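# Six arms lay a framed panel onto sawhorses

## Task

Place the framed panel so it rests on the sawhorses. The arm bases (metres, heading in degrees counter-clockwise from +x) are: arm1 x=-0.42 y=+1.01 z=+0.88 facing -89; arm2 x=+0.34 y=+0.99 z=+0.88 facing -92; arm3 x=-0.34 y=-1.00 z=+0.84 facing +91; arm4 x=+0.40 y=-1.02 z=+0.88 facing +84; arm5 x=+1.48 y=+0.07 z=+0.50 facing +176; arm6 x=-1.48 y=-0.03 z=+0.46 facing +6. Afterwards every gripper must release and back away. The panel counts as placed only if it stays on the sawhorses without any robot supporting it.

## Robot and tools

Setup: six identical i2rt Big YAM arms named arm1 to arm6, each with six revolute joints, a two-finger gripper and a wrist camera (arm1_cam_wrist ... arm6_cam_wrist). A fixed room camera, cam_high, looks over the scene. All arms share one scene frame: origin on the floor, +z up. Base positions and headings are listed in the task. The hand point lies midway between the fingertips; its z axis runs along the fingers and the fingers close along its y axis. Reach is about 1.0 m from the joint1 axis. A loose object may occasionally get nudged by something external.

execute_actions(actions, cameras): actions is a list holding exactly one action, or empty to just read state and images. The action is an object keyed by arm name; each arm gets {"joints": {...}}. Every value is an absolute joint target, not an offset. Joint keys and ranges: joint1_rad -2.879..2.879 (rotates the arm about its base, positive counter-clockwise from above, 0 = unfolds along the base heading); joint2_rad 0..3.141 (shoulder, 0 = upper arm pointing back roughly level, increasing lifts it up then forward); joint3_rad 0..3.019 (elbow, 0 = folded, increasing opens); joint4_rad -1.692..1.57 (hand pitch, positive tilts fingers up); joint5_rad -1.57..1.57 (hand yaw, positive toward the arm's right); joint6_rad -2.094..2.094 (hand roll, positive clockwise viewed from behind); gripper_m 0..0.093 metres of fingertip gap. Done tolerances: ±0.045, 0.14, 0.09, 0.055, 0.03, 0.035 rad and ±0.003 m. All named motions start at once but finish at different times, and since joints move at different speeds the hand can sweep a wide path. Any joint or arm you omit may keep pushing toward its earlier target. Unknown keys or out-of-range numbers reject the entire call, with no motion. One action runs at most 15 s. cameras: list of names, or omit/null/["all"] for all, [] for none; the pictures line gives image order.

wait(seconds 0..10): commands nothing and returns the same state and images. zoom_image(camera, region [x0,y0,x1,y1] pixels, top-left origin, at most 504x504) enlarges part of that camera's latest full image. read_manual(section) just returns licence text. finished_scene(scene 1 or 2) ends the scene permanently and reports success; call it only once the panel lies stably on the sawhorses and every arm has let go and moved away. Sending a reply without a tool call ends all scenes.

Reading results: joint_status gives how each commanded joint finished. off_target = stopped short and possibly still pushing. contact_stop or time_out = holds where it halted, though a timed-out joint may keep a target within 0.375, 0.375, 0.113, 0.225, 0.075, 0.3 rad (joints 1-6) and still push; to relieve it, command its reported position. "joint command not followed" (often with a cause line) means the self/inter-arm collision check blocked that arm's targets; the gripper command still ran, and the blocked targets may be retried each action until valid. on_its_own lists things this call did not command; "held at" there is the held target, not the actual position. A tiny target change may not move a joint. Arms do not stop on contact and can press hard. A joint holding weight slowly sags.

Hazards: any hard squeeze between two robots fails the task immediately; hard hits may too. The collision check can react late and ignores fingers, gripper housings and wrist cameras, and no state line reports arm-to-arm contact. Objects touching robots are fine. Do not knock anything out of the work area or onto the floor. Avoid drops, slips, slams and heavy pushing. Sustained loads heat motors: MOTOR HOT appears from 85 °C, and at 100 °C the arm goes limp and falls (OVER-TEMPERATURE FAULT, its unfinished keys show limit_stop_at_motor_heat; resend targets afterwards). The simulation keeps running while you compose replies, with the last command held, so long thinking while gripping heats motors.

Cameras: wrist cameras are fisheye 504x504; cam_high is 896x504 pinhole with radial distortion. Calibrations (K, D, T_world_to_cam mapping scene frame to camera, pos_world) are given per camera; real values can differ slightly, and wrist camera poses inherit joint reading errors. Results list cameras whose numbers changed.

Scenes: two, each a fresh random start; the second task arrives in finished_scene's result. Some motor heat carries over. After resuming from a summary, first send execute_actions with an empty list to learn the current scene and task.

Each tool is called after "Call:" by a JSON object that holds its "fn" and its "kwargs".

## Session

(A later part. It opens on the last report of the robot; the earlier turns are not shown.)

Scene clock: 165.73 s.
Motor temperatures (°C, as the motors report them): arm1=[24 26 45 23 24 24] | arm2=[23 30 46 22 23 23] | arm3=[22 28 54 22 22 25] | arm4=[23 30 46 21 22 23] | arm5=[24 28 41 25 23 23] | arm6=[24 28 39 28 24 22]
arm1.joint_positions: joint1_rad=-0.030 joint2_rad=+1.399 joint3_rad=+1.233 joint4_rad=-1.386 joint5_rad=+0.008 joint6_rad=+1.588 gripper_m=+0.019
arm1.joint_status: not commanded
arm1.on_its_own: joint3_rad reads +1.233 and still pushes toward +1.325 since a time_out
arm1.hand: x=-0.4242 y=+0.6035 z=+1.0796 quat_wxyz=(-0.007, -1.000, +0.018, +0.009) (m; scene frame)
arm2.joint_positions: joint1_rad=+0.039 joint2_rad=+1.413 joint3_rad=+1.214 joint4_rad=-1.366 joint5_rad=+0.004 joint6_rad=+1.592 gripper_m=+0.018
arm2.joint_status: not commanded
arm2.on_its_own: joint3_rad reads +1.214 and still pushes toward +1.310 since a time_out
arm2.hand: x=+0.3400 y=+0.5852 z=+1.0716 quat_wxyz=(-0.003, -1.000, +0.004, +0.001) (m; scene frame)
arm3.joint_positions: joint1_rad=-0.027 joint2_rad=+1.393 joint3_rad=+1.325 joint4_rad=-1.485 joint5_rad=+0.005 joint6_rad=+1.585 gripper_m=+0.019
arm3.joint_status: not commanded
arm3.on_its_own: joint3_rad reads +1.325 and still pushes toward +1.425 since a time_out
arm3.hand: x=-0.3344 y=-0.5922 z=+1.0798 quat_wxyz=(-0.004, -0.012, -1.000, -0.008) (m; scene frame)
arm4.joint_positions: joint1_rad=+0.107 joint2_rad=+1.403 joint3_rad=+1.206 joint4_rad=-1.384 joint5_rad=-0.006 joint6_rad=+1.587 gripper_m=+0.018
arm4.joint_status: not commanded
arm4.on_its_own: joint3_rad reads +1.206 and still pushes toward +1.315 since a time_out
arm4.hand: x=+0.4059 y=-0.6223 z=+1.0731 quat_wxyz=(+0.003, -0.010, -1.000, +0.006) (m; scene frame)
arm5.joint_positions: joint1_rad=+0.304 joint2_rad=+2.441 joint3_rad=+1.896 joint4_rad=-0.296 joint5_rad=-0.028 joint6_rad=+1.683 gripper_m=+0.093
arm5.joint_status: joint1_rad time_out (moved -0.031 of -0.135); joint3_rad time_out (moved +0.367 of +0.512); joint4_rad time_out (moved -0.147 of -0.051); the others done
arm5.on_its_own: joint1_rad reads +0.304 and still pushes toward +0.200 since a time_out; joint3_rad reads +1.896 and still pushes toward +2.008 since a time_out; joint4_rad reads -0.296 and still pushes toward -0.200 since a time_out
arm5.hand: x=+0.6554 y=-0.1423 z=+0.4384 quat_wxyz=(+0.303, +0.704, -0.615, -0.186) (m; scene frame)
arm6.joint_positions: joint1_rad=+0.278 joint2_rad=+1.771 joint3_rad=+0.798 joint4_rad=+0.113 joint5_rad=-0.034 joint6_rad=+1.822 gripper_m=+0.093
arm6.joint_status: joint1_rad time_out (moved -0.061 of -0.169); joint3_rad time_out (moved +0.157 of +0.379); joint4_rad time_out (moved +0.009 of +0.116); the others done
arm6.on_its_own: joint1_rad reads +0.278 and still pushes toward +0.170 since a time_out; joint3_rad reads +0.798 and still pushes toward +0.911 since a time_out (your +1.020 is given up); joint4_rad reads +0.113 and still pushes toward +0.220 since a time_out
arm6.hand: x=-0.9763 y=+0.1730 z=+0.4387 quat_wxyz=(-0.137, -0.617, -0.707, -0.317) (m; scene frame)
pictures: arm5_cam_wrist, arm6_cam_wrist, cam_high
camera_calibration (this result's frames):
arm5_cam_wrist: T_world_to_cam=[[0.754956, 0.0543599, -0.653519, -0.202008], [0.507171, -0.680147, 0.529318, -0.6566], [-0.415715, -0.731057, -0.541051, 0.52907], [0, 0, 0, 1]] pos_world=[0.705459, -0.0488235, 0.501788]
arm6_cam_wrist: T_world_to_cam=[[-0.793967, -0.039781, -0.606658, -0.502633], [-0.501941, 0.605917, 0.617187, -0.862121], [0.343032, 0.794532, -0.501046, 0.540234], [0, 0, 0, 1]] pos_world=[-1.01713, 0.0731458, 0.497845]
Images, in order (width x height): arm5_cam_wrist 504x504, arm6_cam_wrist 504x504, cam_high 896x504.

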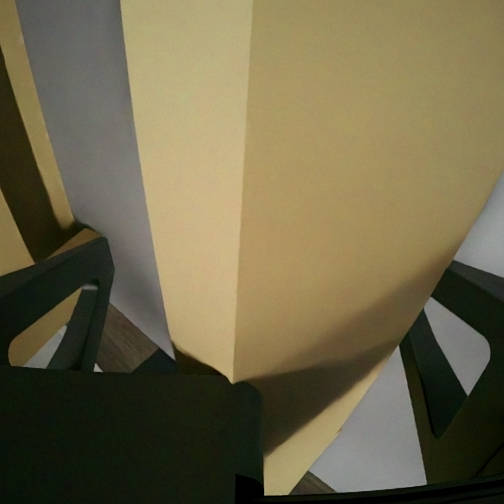

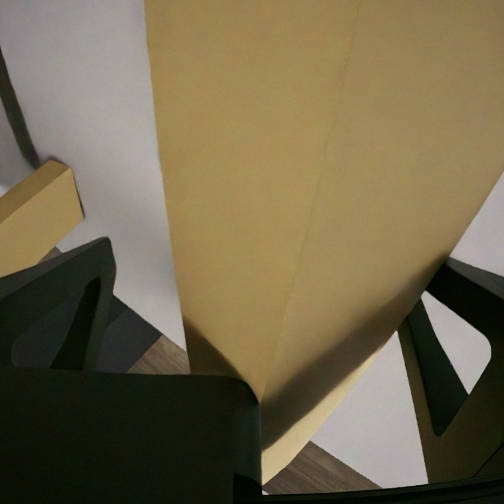

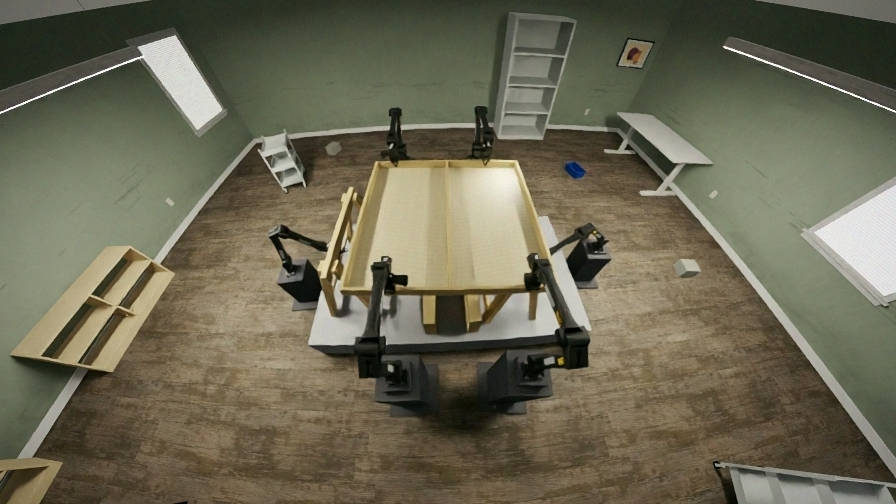

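Call:
{"fn": "execute_actions", "kwargs": {"actions": [{"arm5":{"joints":{"joint1_rad":0.28,"joint2_rad":2.2,"joint3_rad":1.584,"joint4_rad":-0.23}},"arm6":{"joints":{"joint1_rad":0.09,"joint2_rad":1.87,"joint3_rad":1.23,"joint4_rad":0.15}}}], "cameras": ["cam_high","arm5_cam_wrist","arm6_cam_wrist"]}}

Scene clock: 176.90 s.
Motor temperatures (°C, as the motors report them): arm1=[24 26 45 23 24 24] | arm2=[23 30 47 22 23 23] | arm3=[22 28 54 22 22 25] | arm4=[23 30 46 21 22 23] | arm5=[25 29 41 25 24 23] | arm6=[24 29 44 28 26 22]
arm1.joint_positions: joint1_rad=-0.030 joint2_rad=+1.399 joint3_rad=+1.233 joint4_rad=-1.386 joint5_rad=+0.008 joint6_rad=+1.588 gripper_m=+0.019
arm1.joint_status: not commanded
arm1.on_its_own: joint3_rad reads +1.233 and still pushes toward +1.325 since a time_out
arm1.hand: x=-0.4242 y=+0.6035 z=+1.0796 quat_wxyz=(-0.007, -1.000, +0.018, +0.009) (m; scene frame)
arm2.joint_positions: joint1_rad=+0.039 joint2_rad=+1.413 joint3_rad=+1.214 joint4_rad=-1.366 joint5_rad=+0.004 joint6_rad=+1.592 gripper_m=+0.018
arm2.joint_status: not commanded
arm2.on_its_own: joint3_rad reads +1.214 and still pushes toward +1.310 since a time_out
arm2.hand: x=+0.3400 y=+0.5852 z=+1.0716 quat_wxyz=(-0.003, -1.000, +0.004, +0.001) (m; scene frame)
arm3.joint_positions: joint1_rad=-0.027 joint2_rad=+1.393 joint3_rad=+1.325 joint4_rad=-1.485 joint5_rad=+0.005 joint6_rad=+1.585 gripper_m=+0.019
arm3.joint_status: not commanded
arm3.on_its_own: joint3_rad reads +1.325 and still pushes toward +1.425 since a time_out
arm3.hand: x=-0.3344 y=-0.5922 z=+1.0798 quat_wxyz=(-0.004, -0.012, -1.000, -0.008) (m; scene frame)
arm4.joint_positions: joint1_rad=+0.107 joint2_rad=+1.403 joint3_rad=+1.206 joint4_rad=-1.384 joint5_rad=-0.006 joint6_rad=+1.587 gripper_m=+0.018
arm4.joint_status: not commanded
arm4.on_its_own: joint3_rad reads +1.206 and still pushes toward +1.315 since a time_out
arm4.hand: x=+0.4059 y=-0.6223 z=+1.0731 quat_wxyz=(+0.003, -0.010, -1.000, +0.006) (m; scene frame)
arm5.joint_positions: joint1_rad=+0.290 joint2_rad=+2.196 joint3_rad=+1.591 joint4_rad=-0.245 joint5_rad=-0.001 joint6_rad=+1.660 gripper_m=+0.093
arm5.joint_status: all done
arm5.hand: x=+0.7201 y=-0.1092 z=+0.4927 quat_wxyz=(+0.289, +0.705, -0.617, -0.200) (m; scene frame)
arm6.joint_positions: joint1_rad=+0.219 joint2_rad=+1.911 joint3_rad=+1.038 joint4_rad=+0.045 joint5_rad=-0.027 joint6_rad=+1.830 gripper_m=+0.093
arm6.joint_status: joint1_rad time_out (moved -0.059 of -0.188); joint3_rad time_out (moved +0.240 of +0.432); joint4_rad time_out (moved -0.068 of +0.037); the others done
arm6.on_its_own: joint1_rad reads +0.219 and still pushes toward +0.090 since a time_out; joint3_rad reads +1.038 and still pushes toward +1.151 since a time_out; joint4_rad reads +0.045 and still pushes toward +0.150 since a time_out
arm6.hand: x=-0.8842 y=+0.1686 z=+0.4423 quat_wxyz=(-0.155, -0.638, -0.682, -0.324) (m; scene frame)
pictures: arm5_cam_wrist, arm6_cam_wrist, cam_high
camera_calibration (this result's frames):
arm5_cam_wrist: T_world_to_cam=[[0.756306, 0.0665027, -0.650829, -0.218048], [0.496353, -0.706398, 0.504614, -0.678545], [-0.426186, -0.704684, -0.567262, 0.632877], [0, 0, 0, 1]] pos_world=[0.771433, -0.0188439, 0.559498]
arm6_cam_wrist: T_world_to_cam=[[-0.776764, 0.021907, -0.629411, -0.412679], [-0.475843, 0.634273, 0.60932, -0.793708], [0.412567, 0.772798, -0.482256, 0.570803], [0, 0, 0, 1]] pos_world=[-0.933729, 0.0713529, 0.499151]
Images, in order (width x height): arm5_cam_wrist 504x504, arm6_cam_wrist 504x504, cam_high 896x504.

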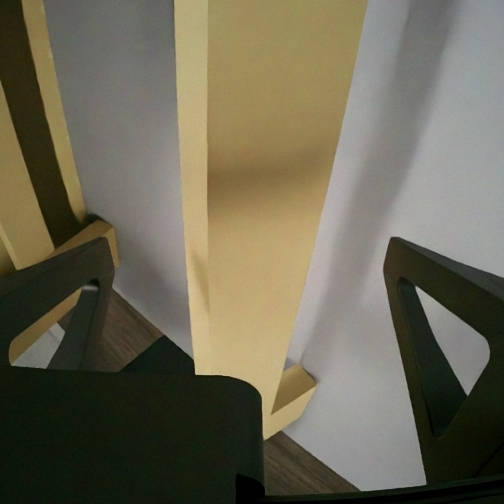

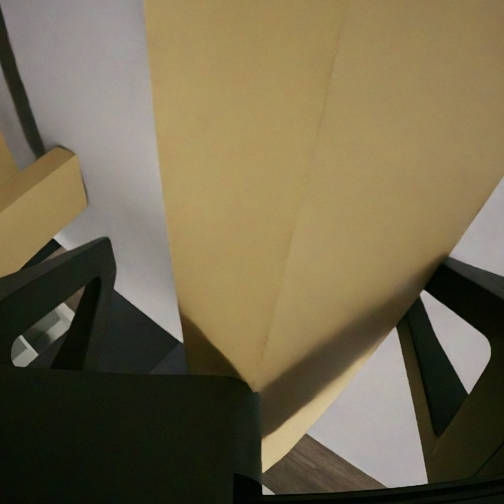

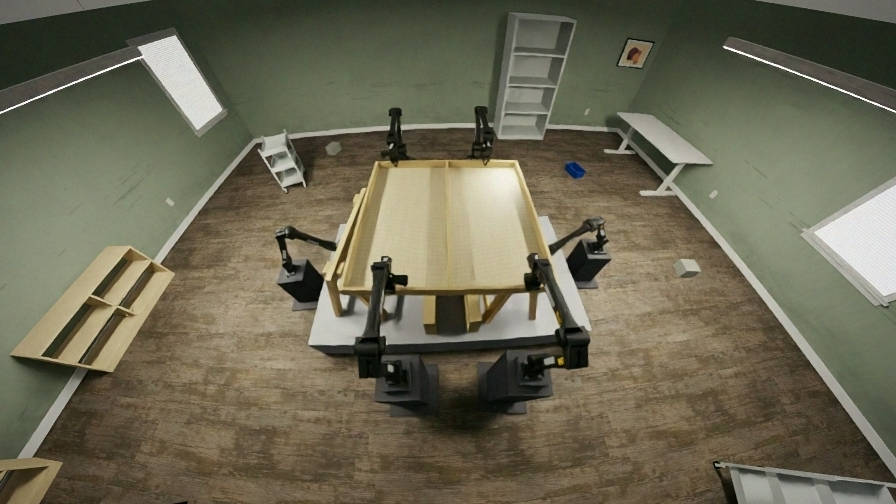

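Call:
{"fn": "execute_actions", "kwargs": {"actions": [{"arm5":{"joints":{"joint1_rad":0.1,"joint2_rad":1.5,"joint3_rad":0.9,"joint4_rad":0.7,"joint6_rad":0}},"arm6":{"joints":{"joint1_rad":-0.1,"joint2_rad":1.67,"joint3_rad":0.78,"joint4_rad":-0.016,"joint6_rad":1.62}}}], "cameras": ["arm5_cam_wrist","arm6_cam_wrist"]}}

Scene clock: 188.83 s.
Motor temperatures (°C, as the motors report them): arm1=[24 26 46 23 24 24] | arm2=[23 30 47 22 23 23] | arm3=[22 29 55 22 22 25] | arm4=[23 30 47 21 22 23] | arm5=[24 29 37 24 23 23] | arm6=[24 29 43 28 26 22]
arm1.joint_positions: joint1_rad=-0.030 joint2_rad=+1.399 joint3_rad=+1.233 joint4_rad=-1.386 joint5_rad=+0.008 joint6_rad=+1.588 gripper_m=+0.019
arm1.joint_status: not commanded
arm1.on_its_own: joint3_rad reads +1.233 and still pushes toward +1.325 since a time_out
arm1.hand: x=-0.4242 y=+0.6035 z=+1.0796 quat_wxyz=(-0.007, -1.000, +0.018, +0.009) (m; scene frame)
arm2.joint_positions: joint1_rad=+0.039 joint2_rad=+1.413 joint3_rad=+1.214 joint4_rad=-1.366 joint5_rad=+0.004 joint6_rad=+1.592 gripper_m=+0.018
arm2.joint_status: not commanded
arm2.on_its_own: joint3_rad reads +1.214 and still pushes toward +1.310 since a time_out
arm2.hand: x=+0.3400 y=+0.5852 z=+1.0716 quat_wxyz=(-0.003, -1.000, +0.004, +0.001) (m; scene frame)
arm3.joint_positions: joint1_rad=-0.027 joint2_rad=+1.393 joint3_rad=+1.325 joint4_rad=-1.485 joint5_rad=+0.005 joint6_rad=+1.585 gripper_m=+0.019
arm3.joint_status: not commanded
arm3.on_its_own: joint3_rad reads +1.325 and still pushes toward +1.425 since a time_out
arm3.hand: x=-0.3344 y=-0.5922 z=+1.0798 quat_wxyz=(-0.004, -0.012, -1.000, -0.008) (m; scene frame)
arm4.joint_positions: joint1_rad=+0.107 joint2_rad=+1.403 joint3_rad=+1.206 joint4_rad=-1.384 joint5_rad=-0.006 joint6_rad=+1.587 gripper_m=+0.018
arm4.joint_status: not commanded
arm4.on_its_own: joint3_rad reads +1.206 and still pushes toward +1.315 since a time_out
arm4.hand: x=+0.4059 y=-0.6223 z=+1.0731 quat_wxyz=(+0.003, -0.010, -1.000, +0.006) (m; scene frame)
arm5.joint_positions: joint1_rad=+0.095 joint2_rad=+1.491 joint3_rad=+0.910 joint4_rad=+0.675 joint5_rad=+0.001 joint6_rad=+0.011 gripper_m=+0.093
arm5.joint_status: all done
arm5.hand: x=+0.8494 y=+0.0500 z=+0.8226 quat_wxyz=(+0.020, +0.676, +0.002, -0.737) (m; scene frame)
arm6.joint_positions: joint1_rad=-0.097 joint2_rad=+1.655 joint3_rad=+0.789 joint4_rad=-0.022 joint5_rad=+0.003 joint6_rad=+1.628 gripper_m=+0.093
arm6.joint_status: all done
arm6.hand: x=-0.9509 y=-0.0303 z=+0.4708 quat_wxyz=(-0.223, -0.686, -0.649, -0.242) (m; scene frame)
pictures: arm5_cam_wrist, arm6_cam_wrist
camera_calibration (this result's frames):
arm5_cam_wrist: T_world_to_cam=[[-0.0310616, 0.999015, -0.0316767, 0.00104969], [0.510764, -0.0113768, -0.859645, 0.278561], [-0.859159, -0.0428813, -0.509908, 1.2748], [0, 0, 0, 1]] pos_world=[0.953011, 0.0567856, 0.889529]
arm6_cam_wrist: T_world_to_cam=[[-0.79023, 0.0601862, -0.609847, -0.462997], [-0.328592, 0.798391, 0.504578, -0.522357], [0.517265, 0.599124, -0.611136, 0.920739], [0, 0, 0, 1]] pos_world=[-1.01378, -0.106726, 0.543909]
Images, in order (width x height): arm5_cam_wrist 504x504, arm6_cam_wrist 504x504.

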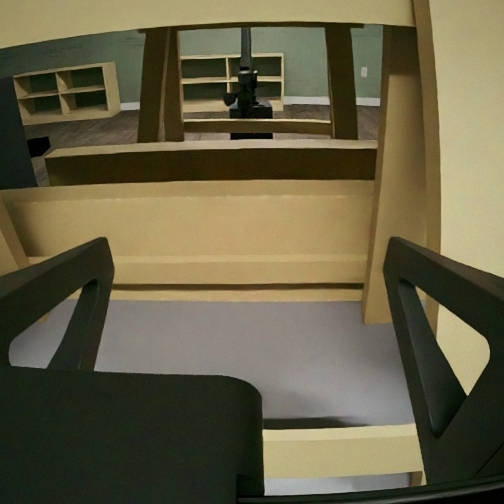

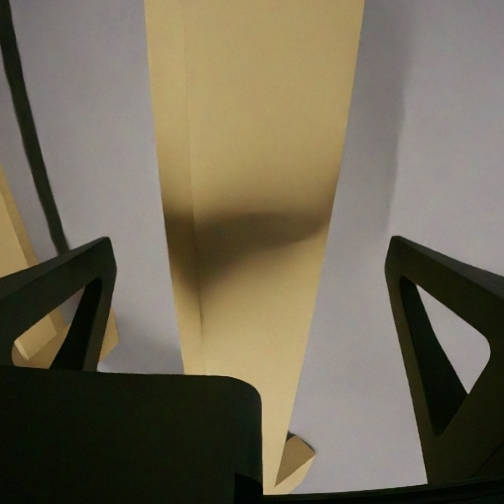

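Call:
{"fn": "execute_actions", "kwargs": {"actions": [{"arm6":{"joints":{"joint2_rad":1.844,"joint3_rad":0.87,"joint4_rad":0.18}}}], "cameras": []}}

Call:
{"fn": "execute_actions", "kwargs": {"actions": [{"arm6":{"joints":{"joint2_rad":1.93,"joint3_rad":1.32,"joint4_rad":0.18}}}], "cameras": ["cam_high","arm6_cam_wrist"]}}

Scene clock: 202.67 s.
Motor temperatures (°C, as the motors report them): arm1=[24 26 46 23 24 24] | arm2=[23 31 48 22 23 23] | arm3=[22 29 56 22 22 25] | arm4=[23 30 48 21 22 23] | arm5=[24 27 35 24 23 23] | arm6=[24 29 37 27 25 22]
arm1.joint_positions: joint1_rad=-0.030 joint2_rad=+1.399 joint3_rad=+1.233 joint4_rad=-1.386 joint5_rad=+0.008 joint6_rad=+1.588 gripper_m=+0.019
arm1.joint_status: not commanded
arm1.on_its_own: joint3_rad reads +1.233 and still pushes toward +1.325 since a time_out
arm1.hand: x=-0.4242 y=+0.6035 z=+1.0796 quat_wxyz=(-0.007, -1.000, +0.018, +0.009) (m; scene frame)
arm2.joint_positions: joint1_rad=+0.039 joint2_rad=+1.413 joint3_rad=+1.214 joint4_rad=-1.366 joint5_rad=+0.004 joint6_rad=+1.592 gripper_m=+0.018
arm2.joint_status: not commanded
arm2.on_its_own: joint3_rad reads +1.214 and still pushes toward +1.310 since a time_out
arm2.hand: x=+0.3400 y=+0.5852 z=+1.0716 quat_wxyz=(-0.003, -1.000, +0.004, +0.001) (m; scene frame)
arm3.joint_positions: joint1_rad=-0.027 joint2_rad=+1.393 joint3_rad=+1.325 joint4_rad=-1.485 joint5_rad=+0.005 joint6_rad=+1.585 gripper_m=+0.019
arm3.joint_status: not commanded
arm3.on_its_own: joint3_rad reads +1.325 and still pushes toward +1.425 since a time_out
arm3.hand: x=-0.3344 y=-0.5922 z=+1.0798 quat_wxyz=(-0.004, -0.012, -1.000, -0.008) (m; scene frame)
arm4.joint_positions: joint1_rad=+0.107 joint2_rad=+1.403 joint3_rad=+1.206 joint4_rad=-1.384 joint5_rad=-0.006 joint6_rad=+1.587 gripper_m=+0.018
arm4.joint_status: not commanded
arm4.on_its_own: joint3_rad reads +1.206 and still pushes toward +1.315 since a time_out
arm4.hand: x=+0.4059 y=-0.6223 z=+1.0731 quat_wxyz=(+0.003, -0.010, -1.000, +0.006) (m; scene frame)
arm5.joint_positions: joint1_rad=+0.095 joint2_rad=+1.491 joint3_rad=+0.910 joint4_rad=+0.675 joint5_rad=+0.001 joint6_rad=+0.010 gripper_m=+0.093
arm5.joint_status: not commanded
arm5.hand: x=+0.8494 y=+0.0500 z=+0.8226 quat_wxyz=(+0.020, +0.676, +0.002, -0.737) (m; scene frame)
arm6.joint_positions: joint1_rad=-0.097 joint2_rad=+1.843 joint3_rad=+0.839 joint4_rad=+0.165 joint5_rad=+0.003 joint6_rad=+1.627 gripper_m=+0.093
arm6.joint_status: all done
arm6.hand: x=-0.9169 y=-0.0297 z=+0.4220 quat_wxyz=(-0.239, -0.680, -0.643, -0.258) (m; scene frame)
pictures: none
No camera images: the call's "cameras" was empty. Leave "cameras" out to get every camera's image.

Scene clock: 205.10 s.
Motor temperatures (°C, as the motors report them): arm1=[24 26 47 23 24 24] | arm2=[23 31 48 22 23 23] | arm3=[22 29 56 22 22 25] | arm4=[23 30 48 21 22 23] | arm5=[24 27 34 24 23 23] | arm6=[24 29 42 27 25 22]
arm1.joint_positions: joint1_rad=-0.030 joint2_rad=+1.399 joint3_rad=+1.233 joint4_rad=-1.386 joint5_rad=+0.008 joint6_rad=+1.588 gripper_m=+0.019
arm1.joint_status: not commanded
arm1.on_its_own: joint3_rad reads +1.233 and still pushes toward +1.325 since a time_out
arm1.hand: x=-0.4242 y=+0.6035 z=+1.0796 quat_wxyz=(-0.007, -1.000, +0.018, +0.009) (m; scene frame)
arm2.joint_positions: joint1_rad=+0.039 joint2_rad=+1.413 joint3_rad=+1.214 joint4_rad=-1.366 joint5_rad=+0.004 joint6_rad=+1.592 gripper_m=+0.018
arm2.joint_status: not commanded
arm2.on_its_own: joint3_rad reads +1.214 and still pushes toward +1.310 since a time_out
arm2.hand: x=+0.3400 y=+0.5852 z=+1.0716 quat_wxyz=(-0.003, -1.000, +0.004, +0.001) (m; scene frame)
arm3.joint_positions: joint1_rad=-0.027 joint2_rad=+1.393 joint3_rad=+1.325 joint4_rad=-1.485 joint5_rad=+0.005 joint6_rad=+1.585 gripper_m=+0.019
arm3.joint_status: not commanded
arm3.on_its_own: joint3_rad reads +1.325 and still pushes toward +1.425 since a time_out
arm3.hand: x=-0.3344 y=-0.5922 z=+1.0798 quat_wxyz=(-0.004, -0.012, -1.000, -0.008) (m; scene frame)
arm4.joint_positions: joint1_rad=+0.107 joint2_rad=+1.403 joint3_rad=+1.206 joint4_rad=-1.384 joint5_rad=-0.006 joint6_rad=+1.587 gripper_m=+0.018
arm4.joint_status: not commanded
arm4.on_its_own: joint3_rad reads +1.206 and still pushes toward +1.315 since a time_out
arm4.hand: x=+0.4059 y=-0.6223 z=+1.0731 quat_wxyz=(+0.003, -0.010, -1.000, +0.006) (m; scene frame)
arm5.joint_positions: joint1_rad=+0.095 joint2_rad=+1.491 joint3_rad=+0.910 joint4_rad=+0.675 joint5_rad=+0.001 joint6_rad=+0.010 gripper_m=+0.093
arm5.joint_status: not commanded
arm5.hand: x=+0.8494 y=+0.0500 z=+0.8226 quat_wxyz=(+0.020, +0.676, +0.002, -0.737) (m; scene frame)
arm6.joint_positions: joint1_rad=-0.109 joint2_rad=+1.938 joint3_rad=+1.050 joint4_rad=+0.083 joint5_rad=+0.018 joint6_rad=+1.614 gripper_m=+0.093
arm6.joint_status: joint3_rad time_out (moved +0.211 of +0.481); joint4_rad time_out (moved -0.082 of +0.015); the others done
arm6.on_its_own: joint3_rad reads +1.050 and still pushes toward +1.163 since a time_out (your +1.320 is given up); joint4_rad reads +0.083 and still pushes toward +0.180 since a time_out
arm6.hand: x=-0.8427 y=-0.0402 z=+0.4351 quat_wxyz=(-0.259, -0.677, -0.637, -0.262) (m; scene frame)
pictures: arm6_cam_wrist, cam_high
camera_calibration (this result's frames):
arm6_cam_wrist: T_world_to_cam=[[-0.73622, 0.0569432, -0.674342, -0.325245], [-0.358086, 0.812752, 0.459575, -0.46561], [0.574242, 0.579821, -0.577974, 0.881716], [0, 0, 0, 1]] pos_world=[-0.912499, -0.114291, 0.504265]
Images, in order (width x height): arm6_cam_wrist 504x504, cam_high 896x504.

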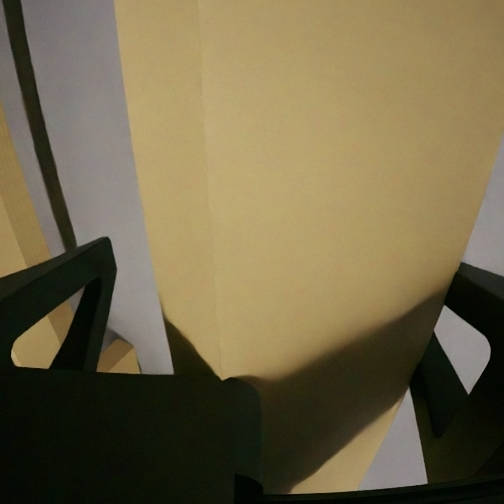

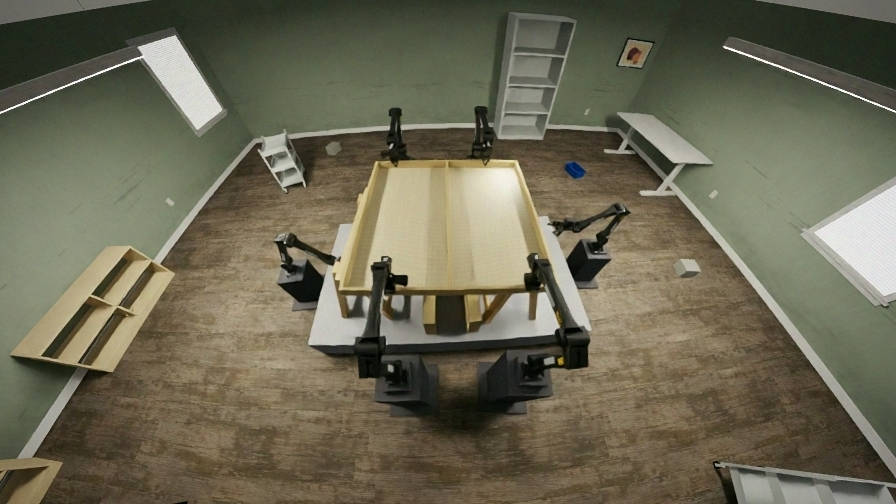

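Call:
{"fn": "execute_actions", "kwargs": {"actions": [{"arm6":{"joints":{"joint1_rad":-0.08,"joint2_rad":2.09,"joint3_rad":1.6,"joint4_rad":0.1}}}], "cameras": ["cam_high"]}}

Scene clock: 220.73 s.
Motor temperatures (°C, as the motors report them): arm1=[24 26 47 23 24 24] | arm2=[23 31 49 22 23 23] | arm3=[22 29 57 22 22 25] | arm4=[23 30 49 21 22 23] | arm5=[24 27 34 24 23 23] | arm6=[24 30 48 28 25 22]
arm1.joint_positions: joint1_rad=-0.030 joint2_rad=+1.399 joint3_rad=+1.233 joint4_rad=-1.386 joint5_rad=+0.008 joint6_rad=+1.588 gripper_m=+0.019
arm1.joint_status: not commanded
arm1.on_its_own: joint3_rad reads +1.233 and still pushes toward +1.325 since a time_out
arm1.hand: x=-0.4242 y=+0.6035 z=+1.0796 quat_wxyz=(-0.007, -1.000, +0.018, +0.009) (m; scene frame)
arm2.joint_positions: joint1_rad=+0.039 joint2_rad=+1.413 joint3_rad=+1.214 joint4_rad=-1.366 joint5_rad=+0.004 joint6_rad=+1.592 gripper_m=+0.018
arm2.joint_status: not commanded
arm2.on_its_own: joint3_rad reads +1.214 and still pushes toward +1.310 since a time_out
arm2.hand: x=+0.3400 y=+0.5852 z=+1.0716 quat_wxyz=(-0.003, -1.000, +0.004, +0.001) (m; scene frame)
arm3.joint_positions: joint1_rad=-0.027 joint2_rad=+1.393 joint3_rad=+1.325 joint4_rad=-1.485 joint5_rad=+0.005 joint6_rad=+1.585 gripper_m=+0.019
arm3.joint_status: not commanded
arm3.on_its_own: joint3_rad reads +1.325 and still pushes toward +1.425 since a time_out
arm3.hand: x=-0.3344 y=-0.5922 z=+1.0798 quat_wxyz=(-0.004, -0.012, -1.000, -0.008) (m; scene frame)
arm4.joint_positions: joint1_rad=+0.107 joint2_rad=+1.403 joint3_rad=+1.206 joint4_rad=-1.384 joint5_rad=-0.006 joint6_rad=+1.587 gripper_m=+0.018
arm4.joint_status: not commanded
arm4.on_its_own: joint3_rad reads +1.206 and still pushes toward +1.315 since a time_out
arm4.hand: x=+0.4059 y=-0.6223 z=+1.0731 quat_wxyz=(+0.003, -0.010, -1.000, +0.006) (m; scene frame)
arm5.joint_positions: joint1_rad=+0.095 joint2_rad=+1.491 joint3_rad=+0.910 joint4_rad=+0.675 joint5_rad=+0.001 joint6_rad=+0.010 gripper_m=+0.093
arm5.joint_status: not commanded
arm5.hand: x=+0.8494 y=+0.0500 z=+0.8226 quat_wxyz=(+0.020, +0.676, +0.002, -0.737) (m; scene frame)
arm6.joint_positions: joint1_rad=-0.108 joint2_rad=+2.106 joint3_rad=+1.353 joint4_rad=+0.001 joint5_rad=+0.018 joint6_rad=+1.597 gripper_m=+0.093
arm6.joint_status: joint3_rad time_out (moved +0.303 of +0.550); joint4_rad time_out (moved -0.081 of +0.017); the others done
arm6.on_its_own: joint3_rad reads +1.353 and still pushes toward +1.465 since a time_out (your +1.600 is given up); joint4_rad reads +0.001 and still pushes toward +0.100 since a time_out
arm6.hand: x=-0.7436 y=-0.0402 z=+0.4400 quat_wxyz=(-0.278, -0.665, -0.636, -0.277) (m; scene frame)
pictures: cam_high
Images, in order (width x height): cam_high 896x504.

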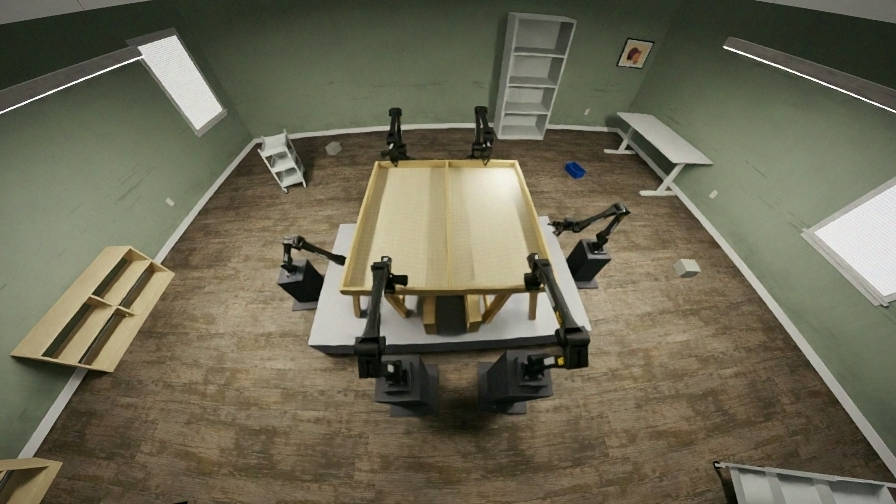

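Call:
{"fn": "execute_actions", "kwargs": {"actions": [{"arm6":{"joints":{"joint2_rad":2.32,"joint3_rad":2.0,"joint4_rad":-0.1}}}], "cameras": ["cam_high","arm6_cam_wrist"]}}

Scene clock: 230.87 s.
Motor temperatures (°C, as the motors report them): arm1=[24 26 48 23 24 24] | arm2=[23 31 50 22 23 23] | arm3=[22 29 58 22 22 25] | arm4=[23 30 49 21 22 23] | arm5=[24 26 34 24 23 23] | arm6=[24 31 51 28 25 22]
arm1.joint_positions: joint1_rad=-0.030 joint2_rad=+1.399 joint3_rad=+1.233 joint4_rad=-1.386 joint5_rad=+0.008 joint6_rad=+1.588 gripper_m=+0.019
arm1.joint_status: not commanded
arm1.on_its_own: joint3_rad reads +1.233 and still pushes toward +1.325 since a time_out
arm1.hand: x=-0.4242 y=+0.6035 z=+1.0796 quat_wxyz=(-0.007, -1.000, +0.018, +0.009) (m; scene frame)
arm2.joint_positions: joint1_rad=+0.039 joint2_rad=+1.413 joint3_rad=+1.214 joint4_rad=-1.366 joint5_rad=+0.004 joint6_rad=+1.592 gripper_m=+0.018
arm2.joint_status: not commanded
arm2.on_its_own: joint3_rad reads +1.214 and still pushes toward +1.310 since a time_out
arm2.hand: x=+0.3400 y=+0.5852 z=+1.0716 quat_wxyz=(-0.003, -1.000, +0.004, +0.001) (m; scene frame)
arm3.joint_positions: joint1_rad=-0.027 joint2_rad=+1.393 joint3_rad=+1.325 joint4_rad=-1.485 joint5_rad=+0.005 joint6_rad=+1.585 gripper_m=+0.019
arm3.joint_status: not commanded
arm3.on_its_own: joint3_rad reads +1.325 and still pushes toward +1.425 since a time_out
arm3.hand: x=-0.3344 y=-0.5922 z=+1.0798 quat_wxyz=(-0.004, -0.012, -1.000, -0.008) (m; scene frame)
arm4.joint_positions: joint1_rad=+0.107 joint2_rad=+1.403 joint3_rad=+1.206 joint4_rad=-1.384 joint5_rad=-0.006 joint6_rad=+1.587 gripper_m=+0.018
arm4.joint_status: not commanded
arm4.on_its_own: joint3_rad reads +1.206 and still pushes toward +1.315 since a time_out
arm4.hand: x=+0.4059 y=-0.6223 z=+1.0731 quat_wxyz=(+0.003, -0.010, -1.000, +0.006) (m; scene frame)
arm5.joint_positions: joint1_rad=+0.095 joint2_rad=+1.491 joint3_rad=+0.910 joint4_rad=+0.675 joint5_rad=+0.001 joint6_rad=+0.010 gripper_m=+0.093
arm5.joint_status: not commanded
arm5.hand: x=+0.8494 y=+0.0500 z=+0.8226 quat_wxyz=(+0.020, +0.676, +0.002, -0.737) (m; scene frame)
arm6.joint_positions: joint1_rad=-0.108 joint2_rad=+2.339 joint3_rad=+1.805 joint4_rad=-0.188 joint5_rad=+0.011 joint6_rad=+1.583 gripper_m=+0.093
arm6.joint_status: joint3_rad time_out (moved +0.452 of +0.647); joint4_rad time_out (moved -0.190 of -0.101); the others done
arm6.on_its_own: joint3_rad reads +1.805 and still pushes toward +1.917 since a time_out; joint4_rad reads -0.188 and still pushes toward -0.100 since a time_out
arm6.hand: x=-0.6281 y=-0.0397 z=+0.4447 quat_wxyz=(-0.287, -0.655, -0.637, -0.287) (m; scene frame)
pictures: arm6_cam_wrist, cam_high
camera_calibration (this result's frames):
arm6_cam_wrist: T_world_to_cam=[[-0.679553, 0.0252711, -0.733191, -0.100299], [-0.416062, 0.809864, 0.413537, -0.409596], [0.604236, 0.586073, -0.539831, 0.765874], [0, 0, 0, 1]] pos_world=[-0.701344, -0.114607, 0.509287]
Images, in order (width x height): arm6_cam_wrist 504x504, cam_high 896x504.

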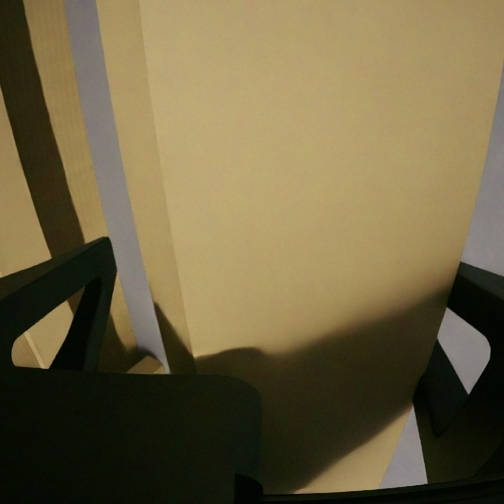

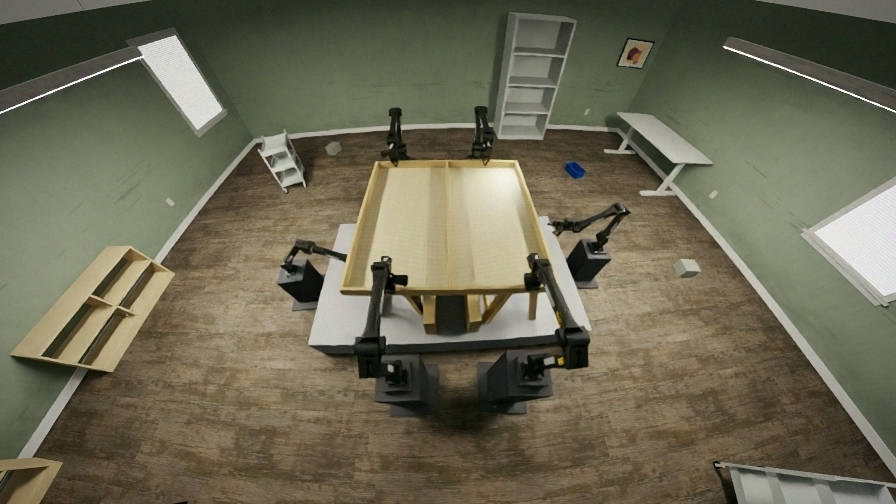

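Call:
{"fn": "execute_actions", "kwargs": {"actions": [{"arm1":{"joints":{"joint2_rad":1.39,"joint3_rad":1.19,"joint4_rad":-1.25}},"arm2":{"joints":{"joint2_rad":1.38,"joint3_rad":1.18,"joint4_rad":-1.25}},"arm3":{"joints":{"joint2_rad":1.37,"joint3_rad":1.275,"joint4_rad":-1.36}},"arm4":{"joints":{"joint2_rad":1.38,"joint3_rad":1.18,"joint4_rad":-1.255}},"arm6":{"joints":{"joint2_rad":2.11,"joint3_rad":1.5,"joint4_rad":-0.14}}}], "cameras": ["arm6_cam_wrist"]}}

Call:
{"fn": "execute_actions", "kwargs": {"actions": [{"arm1":{"joints":{"joint2_rad":1.45,"joint3_rad":1.09,"joint4_rad":-1.18}},"arm2":{"joints":{"joint2_rad":1.455,"joint3_rad":1.08,"joint4_rad":-1.18}},"arm3":{"joints":{"joint2_rad":1.425,"joint3_rad":1.165,"joint4_rad":-1.28}},"arm4":{"joints":{"joint2_rad":1.455,"joint3_rad":1.08,"joint4_rad":-1.18}},"arm5":{"joints":{"joint4_rad":1.2}},"arm6":{"joints":{"joint2_rad":1.5,"joint3_rad":0.9,"joint4_rad":0.7,"joint6_rad":0}}}], "cameras": ["cam_high","arm5_cam_wrist","arm6_cam_wrist"]}}

Scene clock: 244.43 s.
Motor temperatures (°C, as the motors report them): arm1=[24 26 48 23 24 24] | arm2=[23 31 50 22 23 23] | arm3=[22 29 58 22 22 25] | arm4=[23 30 49 21 22 23] | arm5=[24 26 33 24 23 23] | arm6=[24 32 50 28 25 22]
arm1.joint_positions: joint1_rad=-0.031 joint2_rad=+1.444 joint3_rad=+1.125 joint4_rad=-1.250 joint5_rad=+0.001 joint6_rad=+1.588 gripper_m=+0.019
arm1.joint_status: all done
arm1.hand: x=-0.4237 y=+0.6051 z=+1.0224 quat_wxyz=(+0.002, -1.000, +0.018, +0.006) (m; scene frame)
arm2.joint_positions: joint1_rad=+0.039 joint2_rad=+1.452 joint3_rad=+1.122 joint4_rad=-1.253 joint5_rad=+0.001 joint6_rad=+1.592 gripper_m=+0.018
arm2.joint_status: all done
arm2.hand: x=+0.3407 y=+0.5875 z=+1.0227 quat_wxyz=(+0.006, -1.000, +0.004, -0.001) (m; scene frame)
arm3.joint_positions: joint1_rad=-0.027 joint2_rad=+1.436 joint3_rad=+1.220 joint4_rad=-1.356 joint5_rad=+0.006 joint6_rad=+1.587 gripper_m=+0.019
arm3.joint_status: all done
arm3.hand: x=-0.3337 y=-0.5884 z=+1.0234 quat_wxyz=(-0.005, -0.013, -1.000, +0.002) (m; scene frame)
arm4.joint_positions: joint1_rad=+0.107 joint2_rad=+1.453 joint3_rad=+1.121 joint4_rad=-1.260 joint5_rad=-0.004 joint6_rad=+1.587 gripper_m=+0.018
arm4.joint_status: all done
arm4.hand: x=+0.4064 y=-0.6192 z=+1.0227 quat_wxyz=(+0.001, -0.010, -1.000, +0.011) (m; scene frame)
arm5.joint_positions: joint1_rad=+0.095 joint2_rad=+1.491 joint3_rad=+0.910 joint4_rad=+0.675 joint5_rad=+0.001 joint6_rad=+0.010 gripper_m=+0.093
arm5.joint_status: not commanded
arm5.hand: x=+0.8494 y=+0.0500 z=+0.8226 quat_wxyz=(+0.020, +0.676, +0.002, -0.737) (m; scene frame)
arm6.joint_positions: joint1_rad=-0.083 joint2_rad=+2.090 joint3_rad=+1.511 joint4_rad=-0.148 joint5_rad=+0.005 joint6_rad=+1.612 gripper_m=+0.093
arm6.joint_status: all done
arm6.hand: x=-0.7026 y=-0.0192 z=+0.5002 quat_wxyz=(-0.275, -0.656, -0.638, -0.295) (m; scene frame)
pictures: arm6_cam_wrist
camera_calibration (this result's frames):
arm6_cam_wrist: T_world_to_cam=[[-0.683665, 0.036798, -0.728868, -0.115557], [-0.422285, 0.794603, 0.436212, -0.496144], [0.595213, 0.606013, -0.527703, 0.816798], [0, 0, 0, 1]] pos_world=[-0.774685, -0.0964998, 0.563225]
Images, in order (width x height): arm6_cam_wrist 504x504.

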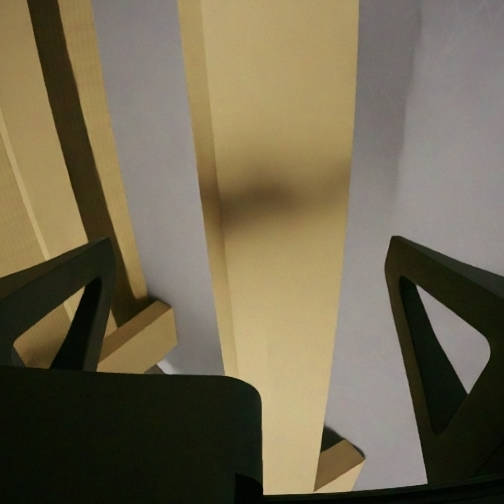

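Scene clock: 246.63 s.
Motor temperatures (°C, as the motors report them): arm1=[24 26 47 23 24 24] | arm2=[23 31 49 22 23 23] | arm3=[22 29 56 22 22 25] | arm4=[23 30 48 21 22 23] | arm5=[24 26 33 24 23 23] | arm6=[24 32 48 28 25 22]
arm1.joint_positions: joint1_rad=-0.031 joint2_rad=+1.443 joint3_rad=+1.093 joint4_rad=-1.205 joint5_rad=+0.001 joint6_rad=+1.588 gripper_m=+0.019
arm1.joint_status: all done
arm1.hand: x=-0.4238 y=+0.6060 z=+1.0110 quat_wxyz=(-0.005, -1.000, +0.018, +0.006) (m; scene frame)
arm2.joint_positions: joint1_rad=+0.039 joint2_rad=+1.458 joint3_rad=+1.088 joint4_rad=-1.207 joint5_rad=+0.001 joint6_rad=+1.592 gripper_m=+0.018
arm2.joint_status: all done
arm2.hand: x=+0.3408 y=+0.5890 z=+1.0084 quat_wxyz=(+0.003, -1.000, +0.004, -0.001) (m; scene frame)
arm3.joint_positions: joint1_rad=-0.027 joint2_rad=+1.428 joint3_rad=+1.179 joint4_rad=-1.300 joint5_rad=+0.007 joint6_rad=+1.585 gripper_m=+0.019
arm3.joint_status: all done
arm3.hand: x=-0.3336 y=-0.5889 z=+1.0114 quat_wxyz=(-0.005, -0.012, -1.000, -0.010) (m; scene frame)
arm4.joint_positions: joint1_rad=+0.107 joint2_rad=+1.457 joint3_rad=+1.087 joint4_rad=-1.212 joint5_rad=-0.004 joint6_rad=+1.587 gripper_m=+0.018
arm4.joint_status: all done
arm4.hand: x=+0.4064 y=-0.6203 z=+1.0090 quat_wxyz=(+0.001, -0.010, -1.000, +0.006) (m; scene frame)
arm5.joint_positions: joint1_rad=+0.095 joint2_rad=+1.491 joint3_rad=+0.910 joint4_rad=+1.178 joint5_rad=+0.001 joint6_rad=+0.010 gripper_m=+0.093
arm5.joint_status: all done
arm5.hand: x=+0.8899 y=+0.0530 z=+0.9380 quat_wxyz=(+0.022, +0.471, -0.001, -0.882) (m; scene frame)
arm6.joint_positions: joint1_rad=-0.083 joint2_rad=+1.484 joint3_rad=+0.914 joint4_rad=+0.684 joint5_rad=+0.004 joint6_rad=+0.008 gripper_m=+0.093
arm6.joint_status: all done
arm6.hand: x=-0.8484 y=-0.0244 z=+0.7844 quat_wxyz=(-0.742, -0.002, -0.670, -0.012) (m; scene frame)
pictures: arm5_cam_wrist, arm6_cam_wrist, cam_high
camera_calibration (this result's frames):
arm5_cam_wrist: T_world_to_cam=[[-0.0395836, 0.998764, -0.0300611, 0.00909458], [0.0335601, -0.0287388, -0.999023, 0.913427], [-0.998653, -0.0405538, -0.032381, 1.04463], [0, 0, 0, 1]] pos_world=[1.01293, 0.0595312, 0.946635]
arm6_cam_wrist: T_world_to_cam=[[0.00259136, -0.999777, -0.0209597, -0.0062882], [-0.510015, 0.0167075, -0.860003, 0.245802], [0.860161, 0.0129184, -0.509858, 1.25299], [0, 0, 0, 1]] pos_world=[-0.952392, -0.0265801, 0.850105]
Images, in order (width x height): arm5_cam_wrist 504x504, arm6_cam_wrist 504x504, cam_high 896x504.

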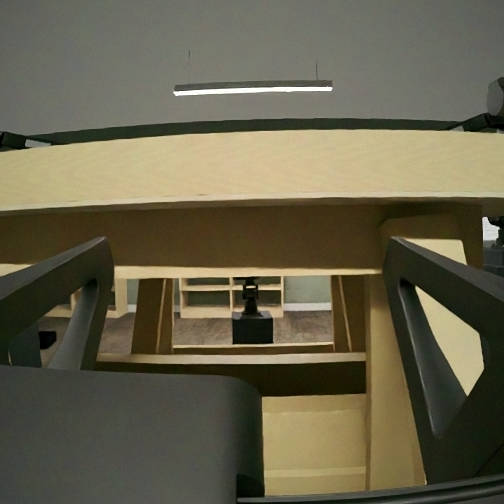

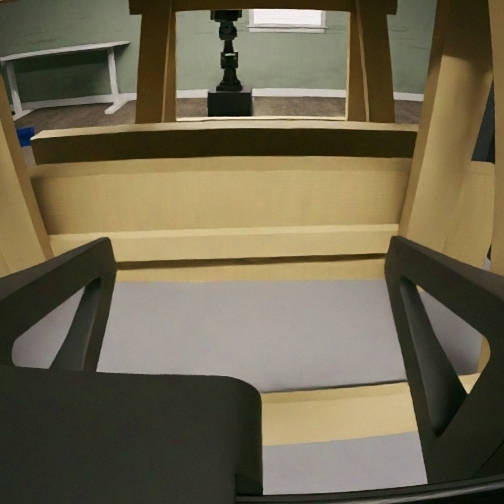

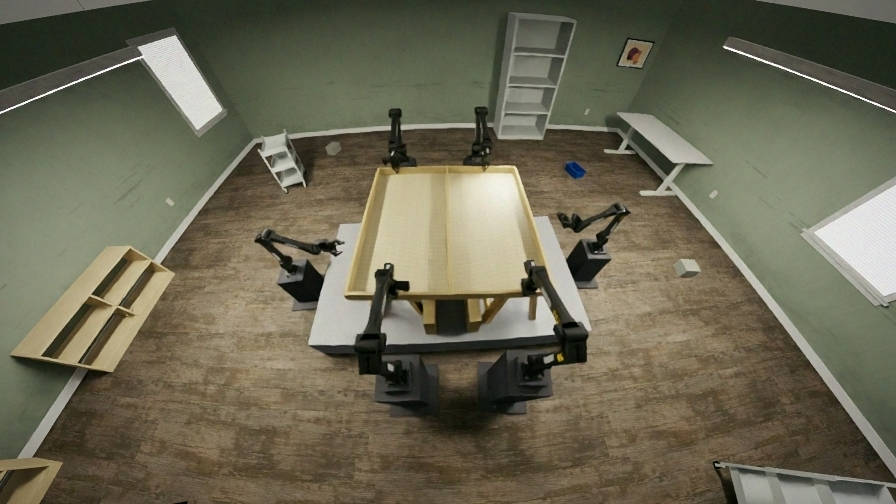

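Call:
{"fn": "execute_actions", "kwargs": {"actions": [{"arm1":{"joints":{"gripper_m":0.093,"joint4_rad":-1.21}},"arm2":{"joints":{"gripper_m":0.093,"joint4_rad":-1.21}},"arm3":{"joints":{"gripper_m":0.093,"joint4_rad":-1.31}},"arm4":{"joints":{"gripper_m":0.093,"joint4_rad":-1.21}}}], "cameras": []}}

Call:
{"fn": "execute_actions", "kwargs": {"actions": [{"arm1":{"joints":{"joint2_rad":1.0,"joint3_rad":1.2,"joint4_rad":-1.33}},"arm2":{"joints":{"joint2_rad":1.0,"joint3_rad":1.2,"joint4_rad":-1.33}},"arm3":{"joints":{"joint2_rad":1.0,"joint3_rad":1.3,"joint4_rad":-1.43}},"arm4":{"joints":{"joint2_rad":1.0,"joint3_rad":1.2,"joint4_rad":-1.33}},"arm6":{"joints":{"joint4_rad":1.3}}}], "cameras": ["cam_high","arm6_cam_wrist"]}}

Scene clock: 259.33 s.
Motor temperatures (°C, as the motors report them): arm1=[24 25 43 23 24 24] | arm2=[23 30 45 22 23 23] | arm3=[22 28 48 22 22 25] | arm4=[23 30 42 21 22 23] | arm5=[24 26 33 24 22 23] | arm6=[24 31 42 27 25 22]
arm1.joint_positions: joint1_rad=-0.023 joint2_rad=+1.443 joint3_rad=+1.092 joint4_rad=-1.206 joint5_rad=+0.001 joint6_rad=+1.585 gripper_m=+0.093
arm1.joint_status: all done
arm1.hand: x=-0.4206 y=+0.6064 z=+1.0107 quat_wxyz=(-0.004, -1.000, +0.013, +0.006) (m; scene frame)
arm2.joint_positions: joint1_rad=+0.039 joint2_rad=+1.458 joint3_rad=+1.085 joint4_rad=-1.208 joint5_rad=+0.001 joint6_rad=+1.581 gripper_m=+0.093
arm2.joint_status: all done
arm2.hand: x=+0.3407 y=+0.5901 z=+1.0075 quat_wxyz=(+0.004, -1.000, -0.001, -0.001) (m; scene frame)
arm3.joint_positions: joint1_rad=-0.026 joint2_rad=+1.427 joint3_rad=+1.179 joint4_rad=-1.300 joint5_rad=+0.003 joint6_rad=+1.584 gripper_m=+0.093
arm3.joint_status: all done
arm3.hand: x=-0.3346 y=-0.5889 z=+1.0116 quat_wxyz=(-0.004, -0.011, -1.000, -0.010) (m; scene frame)
arm4.joint_positions: joint1_rad=+0.107 joint2_rad=+1.457 joint3_rad=+1.087 joint4_rad=-1.212 joint5_rad=-0.002 joint6_rad=+1.582 gripper_m=+0.093
arm4.joint_status: all done
arm4.hand: x=+0.4066 y=-0.6204 z=+1.0090 quat_wxyz=(+0.001, -0.008, -1.000, +0.006) (m; scene frame)
arm5.joint_positions: joint1_rad=+0.095 joint2_rad=+1.491 joint3_rad=+0.910 joint4_rad=+1.178 joint5_rad=+0.001 joint6_rad=+0.010 gripper_m=+0.093
arm5.joint_status: not commanded
arm5.hand: x=+0.8899 y=+0.0530 z=+0.9380 quat_wxyz=(+0.022, +0.471, -0.001, -0.882) (m; scene frame)
arm6.joint_positions: joint1_rad=-0.083 joint2_rad=+1.484 joint3_rad=+0.914 joint4_rad=+0.684 joint5_rad=+0.004 joint6_rad=+0.008 gripper_m=+0.093
arm6.joint_status: not commanded
arm6.hand: x=-0.8484 y=-0.0244 z=+0.7844 quat_wxyz=(-0.742, -0.001, -0.670, -0.011) (m; scene frame)
pictures: none
No camera images: the call's "cameras" was empty. Leave "cameras" out to get every camera's image.

Scene clock: 260.77 s.
Motor temperatures (°C, as the motors report them): arm1=[24 25 43 23 24 24] | arm2=[23 30 45 22 23 23] | arm3=[22 28 48 22 22 25] | arm4=[23 29 42 21 22 23] | arm5=[24 26 33 24 22 23] | arm6=[24 30 42 27 25 22]
arm1.joint_positions: joint1_rad=-0.023 joint2_rad=+0.990 joint3_rad=+1.180 joint4_rad=-1.323 joint5_rad=+0.001 joint6_rad=+1.585 gripper_m=+0.093
arm1.joint_status: all done
arm1.hand: x=-0.4180 y=+0.6581 z=+1.2072 quat_wxyz=(-0.214, -0.977, +0.011, +0.005) (m; scene frame)
arm2.joint_positions: joint1_rad=+0.039 joint2_rad=+0.989 joint3_rad=+1.160 joint4_rad=-1.319 joint5_rad=+0.001 joint6_rad=+1.581 gripper_m=+0.093
arm2.joint_status: all done
arm2.hand: x=+0.3394 y=+0.6425 z=+1.2027 quat_wxyz=(-0.210, -0.978, -0.001, -0.003) (m; scene frame)
arm3.joint_positions: joint1_rad=-0.026 joint2_rad=+1.002 joint3_rad=+1.276 joint4_rad=-1.414 joint5_rad=+0.002 joint6_rad=+1.583 gripper_m=+0.093
arm3.joint_status: all done
arm3.hand: x=-0.3362 y=-0.6536 z=+1.2023 quat_wxyz=(-0.003, -0.010, -0.977, -0.213) (m; scene frame)
arm4.joint_positions: joint1_rad=+0.107 joint2_rad=+0.995 joint3_rad=+1.165 joint4_rad=-1.322 joint5_rad=-0.002 joint6_rad=+1.581 gripper_m=+0.093
arm4.joint_status: all done
arm4.hand: x=+0.4063 y=-0.6707 z=+1.2037 quat_wxyz=(+0.001, -0.007, -0.978, -0.207) (m; scene frame)
arm5.joint_positions: joint1_rad=+0.095 joint2_rad=+1.491 joint3_rad=+0.910 joint4_rad=+1.178 joint5_rad=+0.001 joint6_rad=+0.010 gripper_m=+0.093
arm5.joint_status: not commanded
arm5.hand: x=+0.8899 y=+0.0530 z=+0.9380 quat_wxyz=(+0.022, +0.471, -0.001, -0.882) (m; scene frame)
arm6.joint_positions: joint1_rad=-0.083 joint2_rad=+1.484 joint3_rad=+0.914 joint4_rad=+1.286 joint5_rad=+0.004 joint6_rad=+0.008 gripper_m=+0.093
arm6.joint_status: all done
arm6.hand: x=-0.9054 y=-0.0266 z=+0.9187 quat_wxyz=(-0.907, -0.004, -0.420, -0.013) (m; scene frame)
pictures: arm6_cam_wrist, cam_high
camera_calibration (this result's frames):
arm6_cam_wrist: T_world_to_cam=[[0.0119588, -0.999548, -0.02758, 0.00898684], [0.0669347, 0.0283203, -0.997355, 0.981093], [0.997686, 0.0100811, 0.0672431, 0.964754], [0, 0, 0, 1]] pos_world=[-1.0283, -0.0285279, 0.913873]
Images, in order (width x height): arm6_cam_wrist 504x504, cam_high 896x504.

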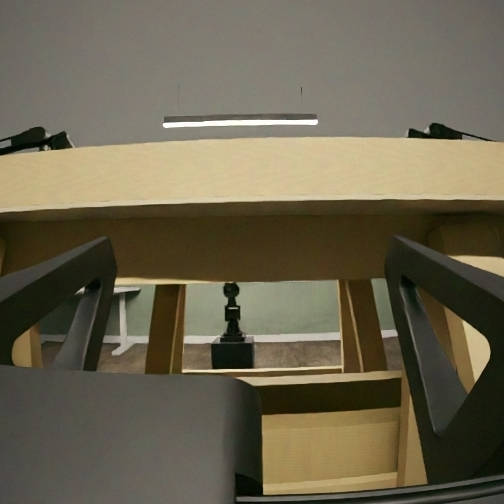

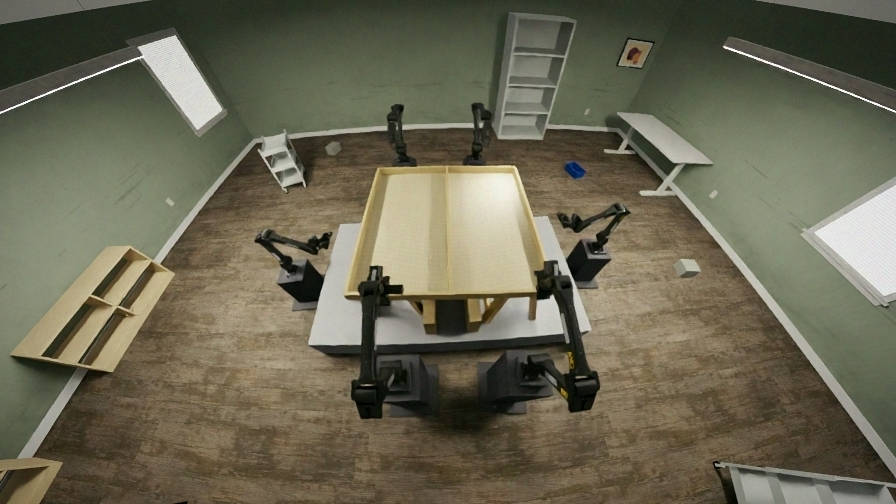

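Call:
{"fn": "finished_scene", "kwargs": {"scene": 2}}

The scene is finished: the task was done.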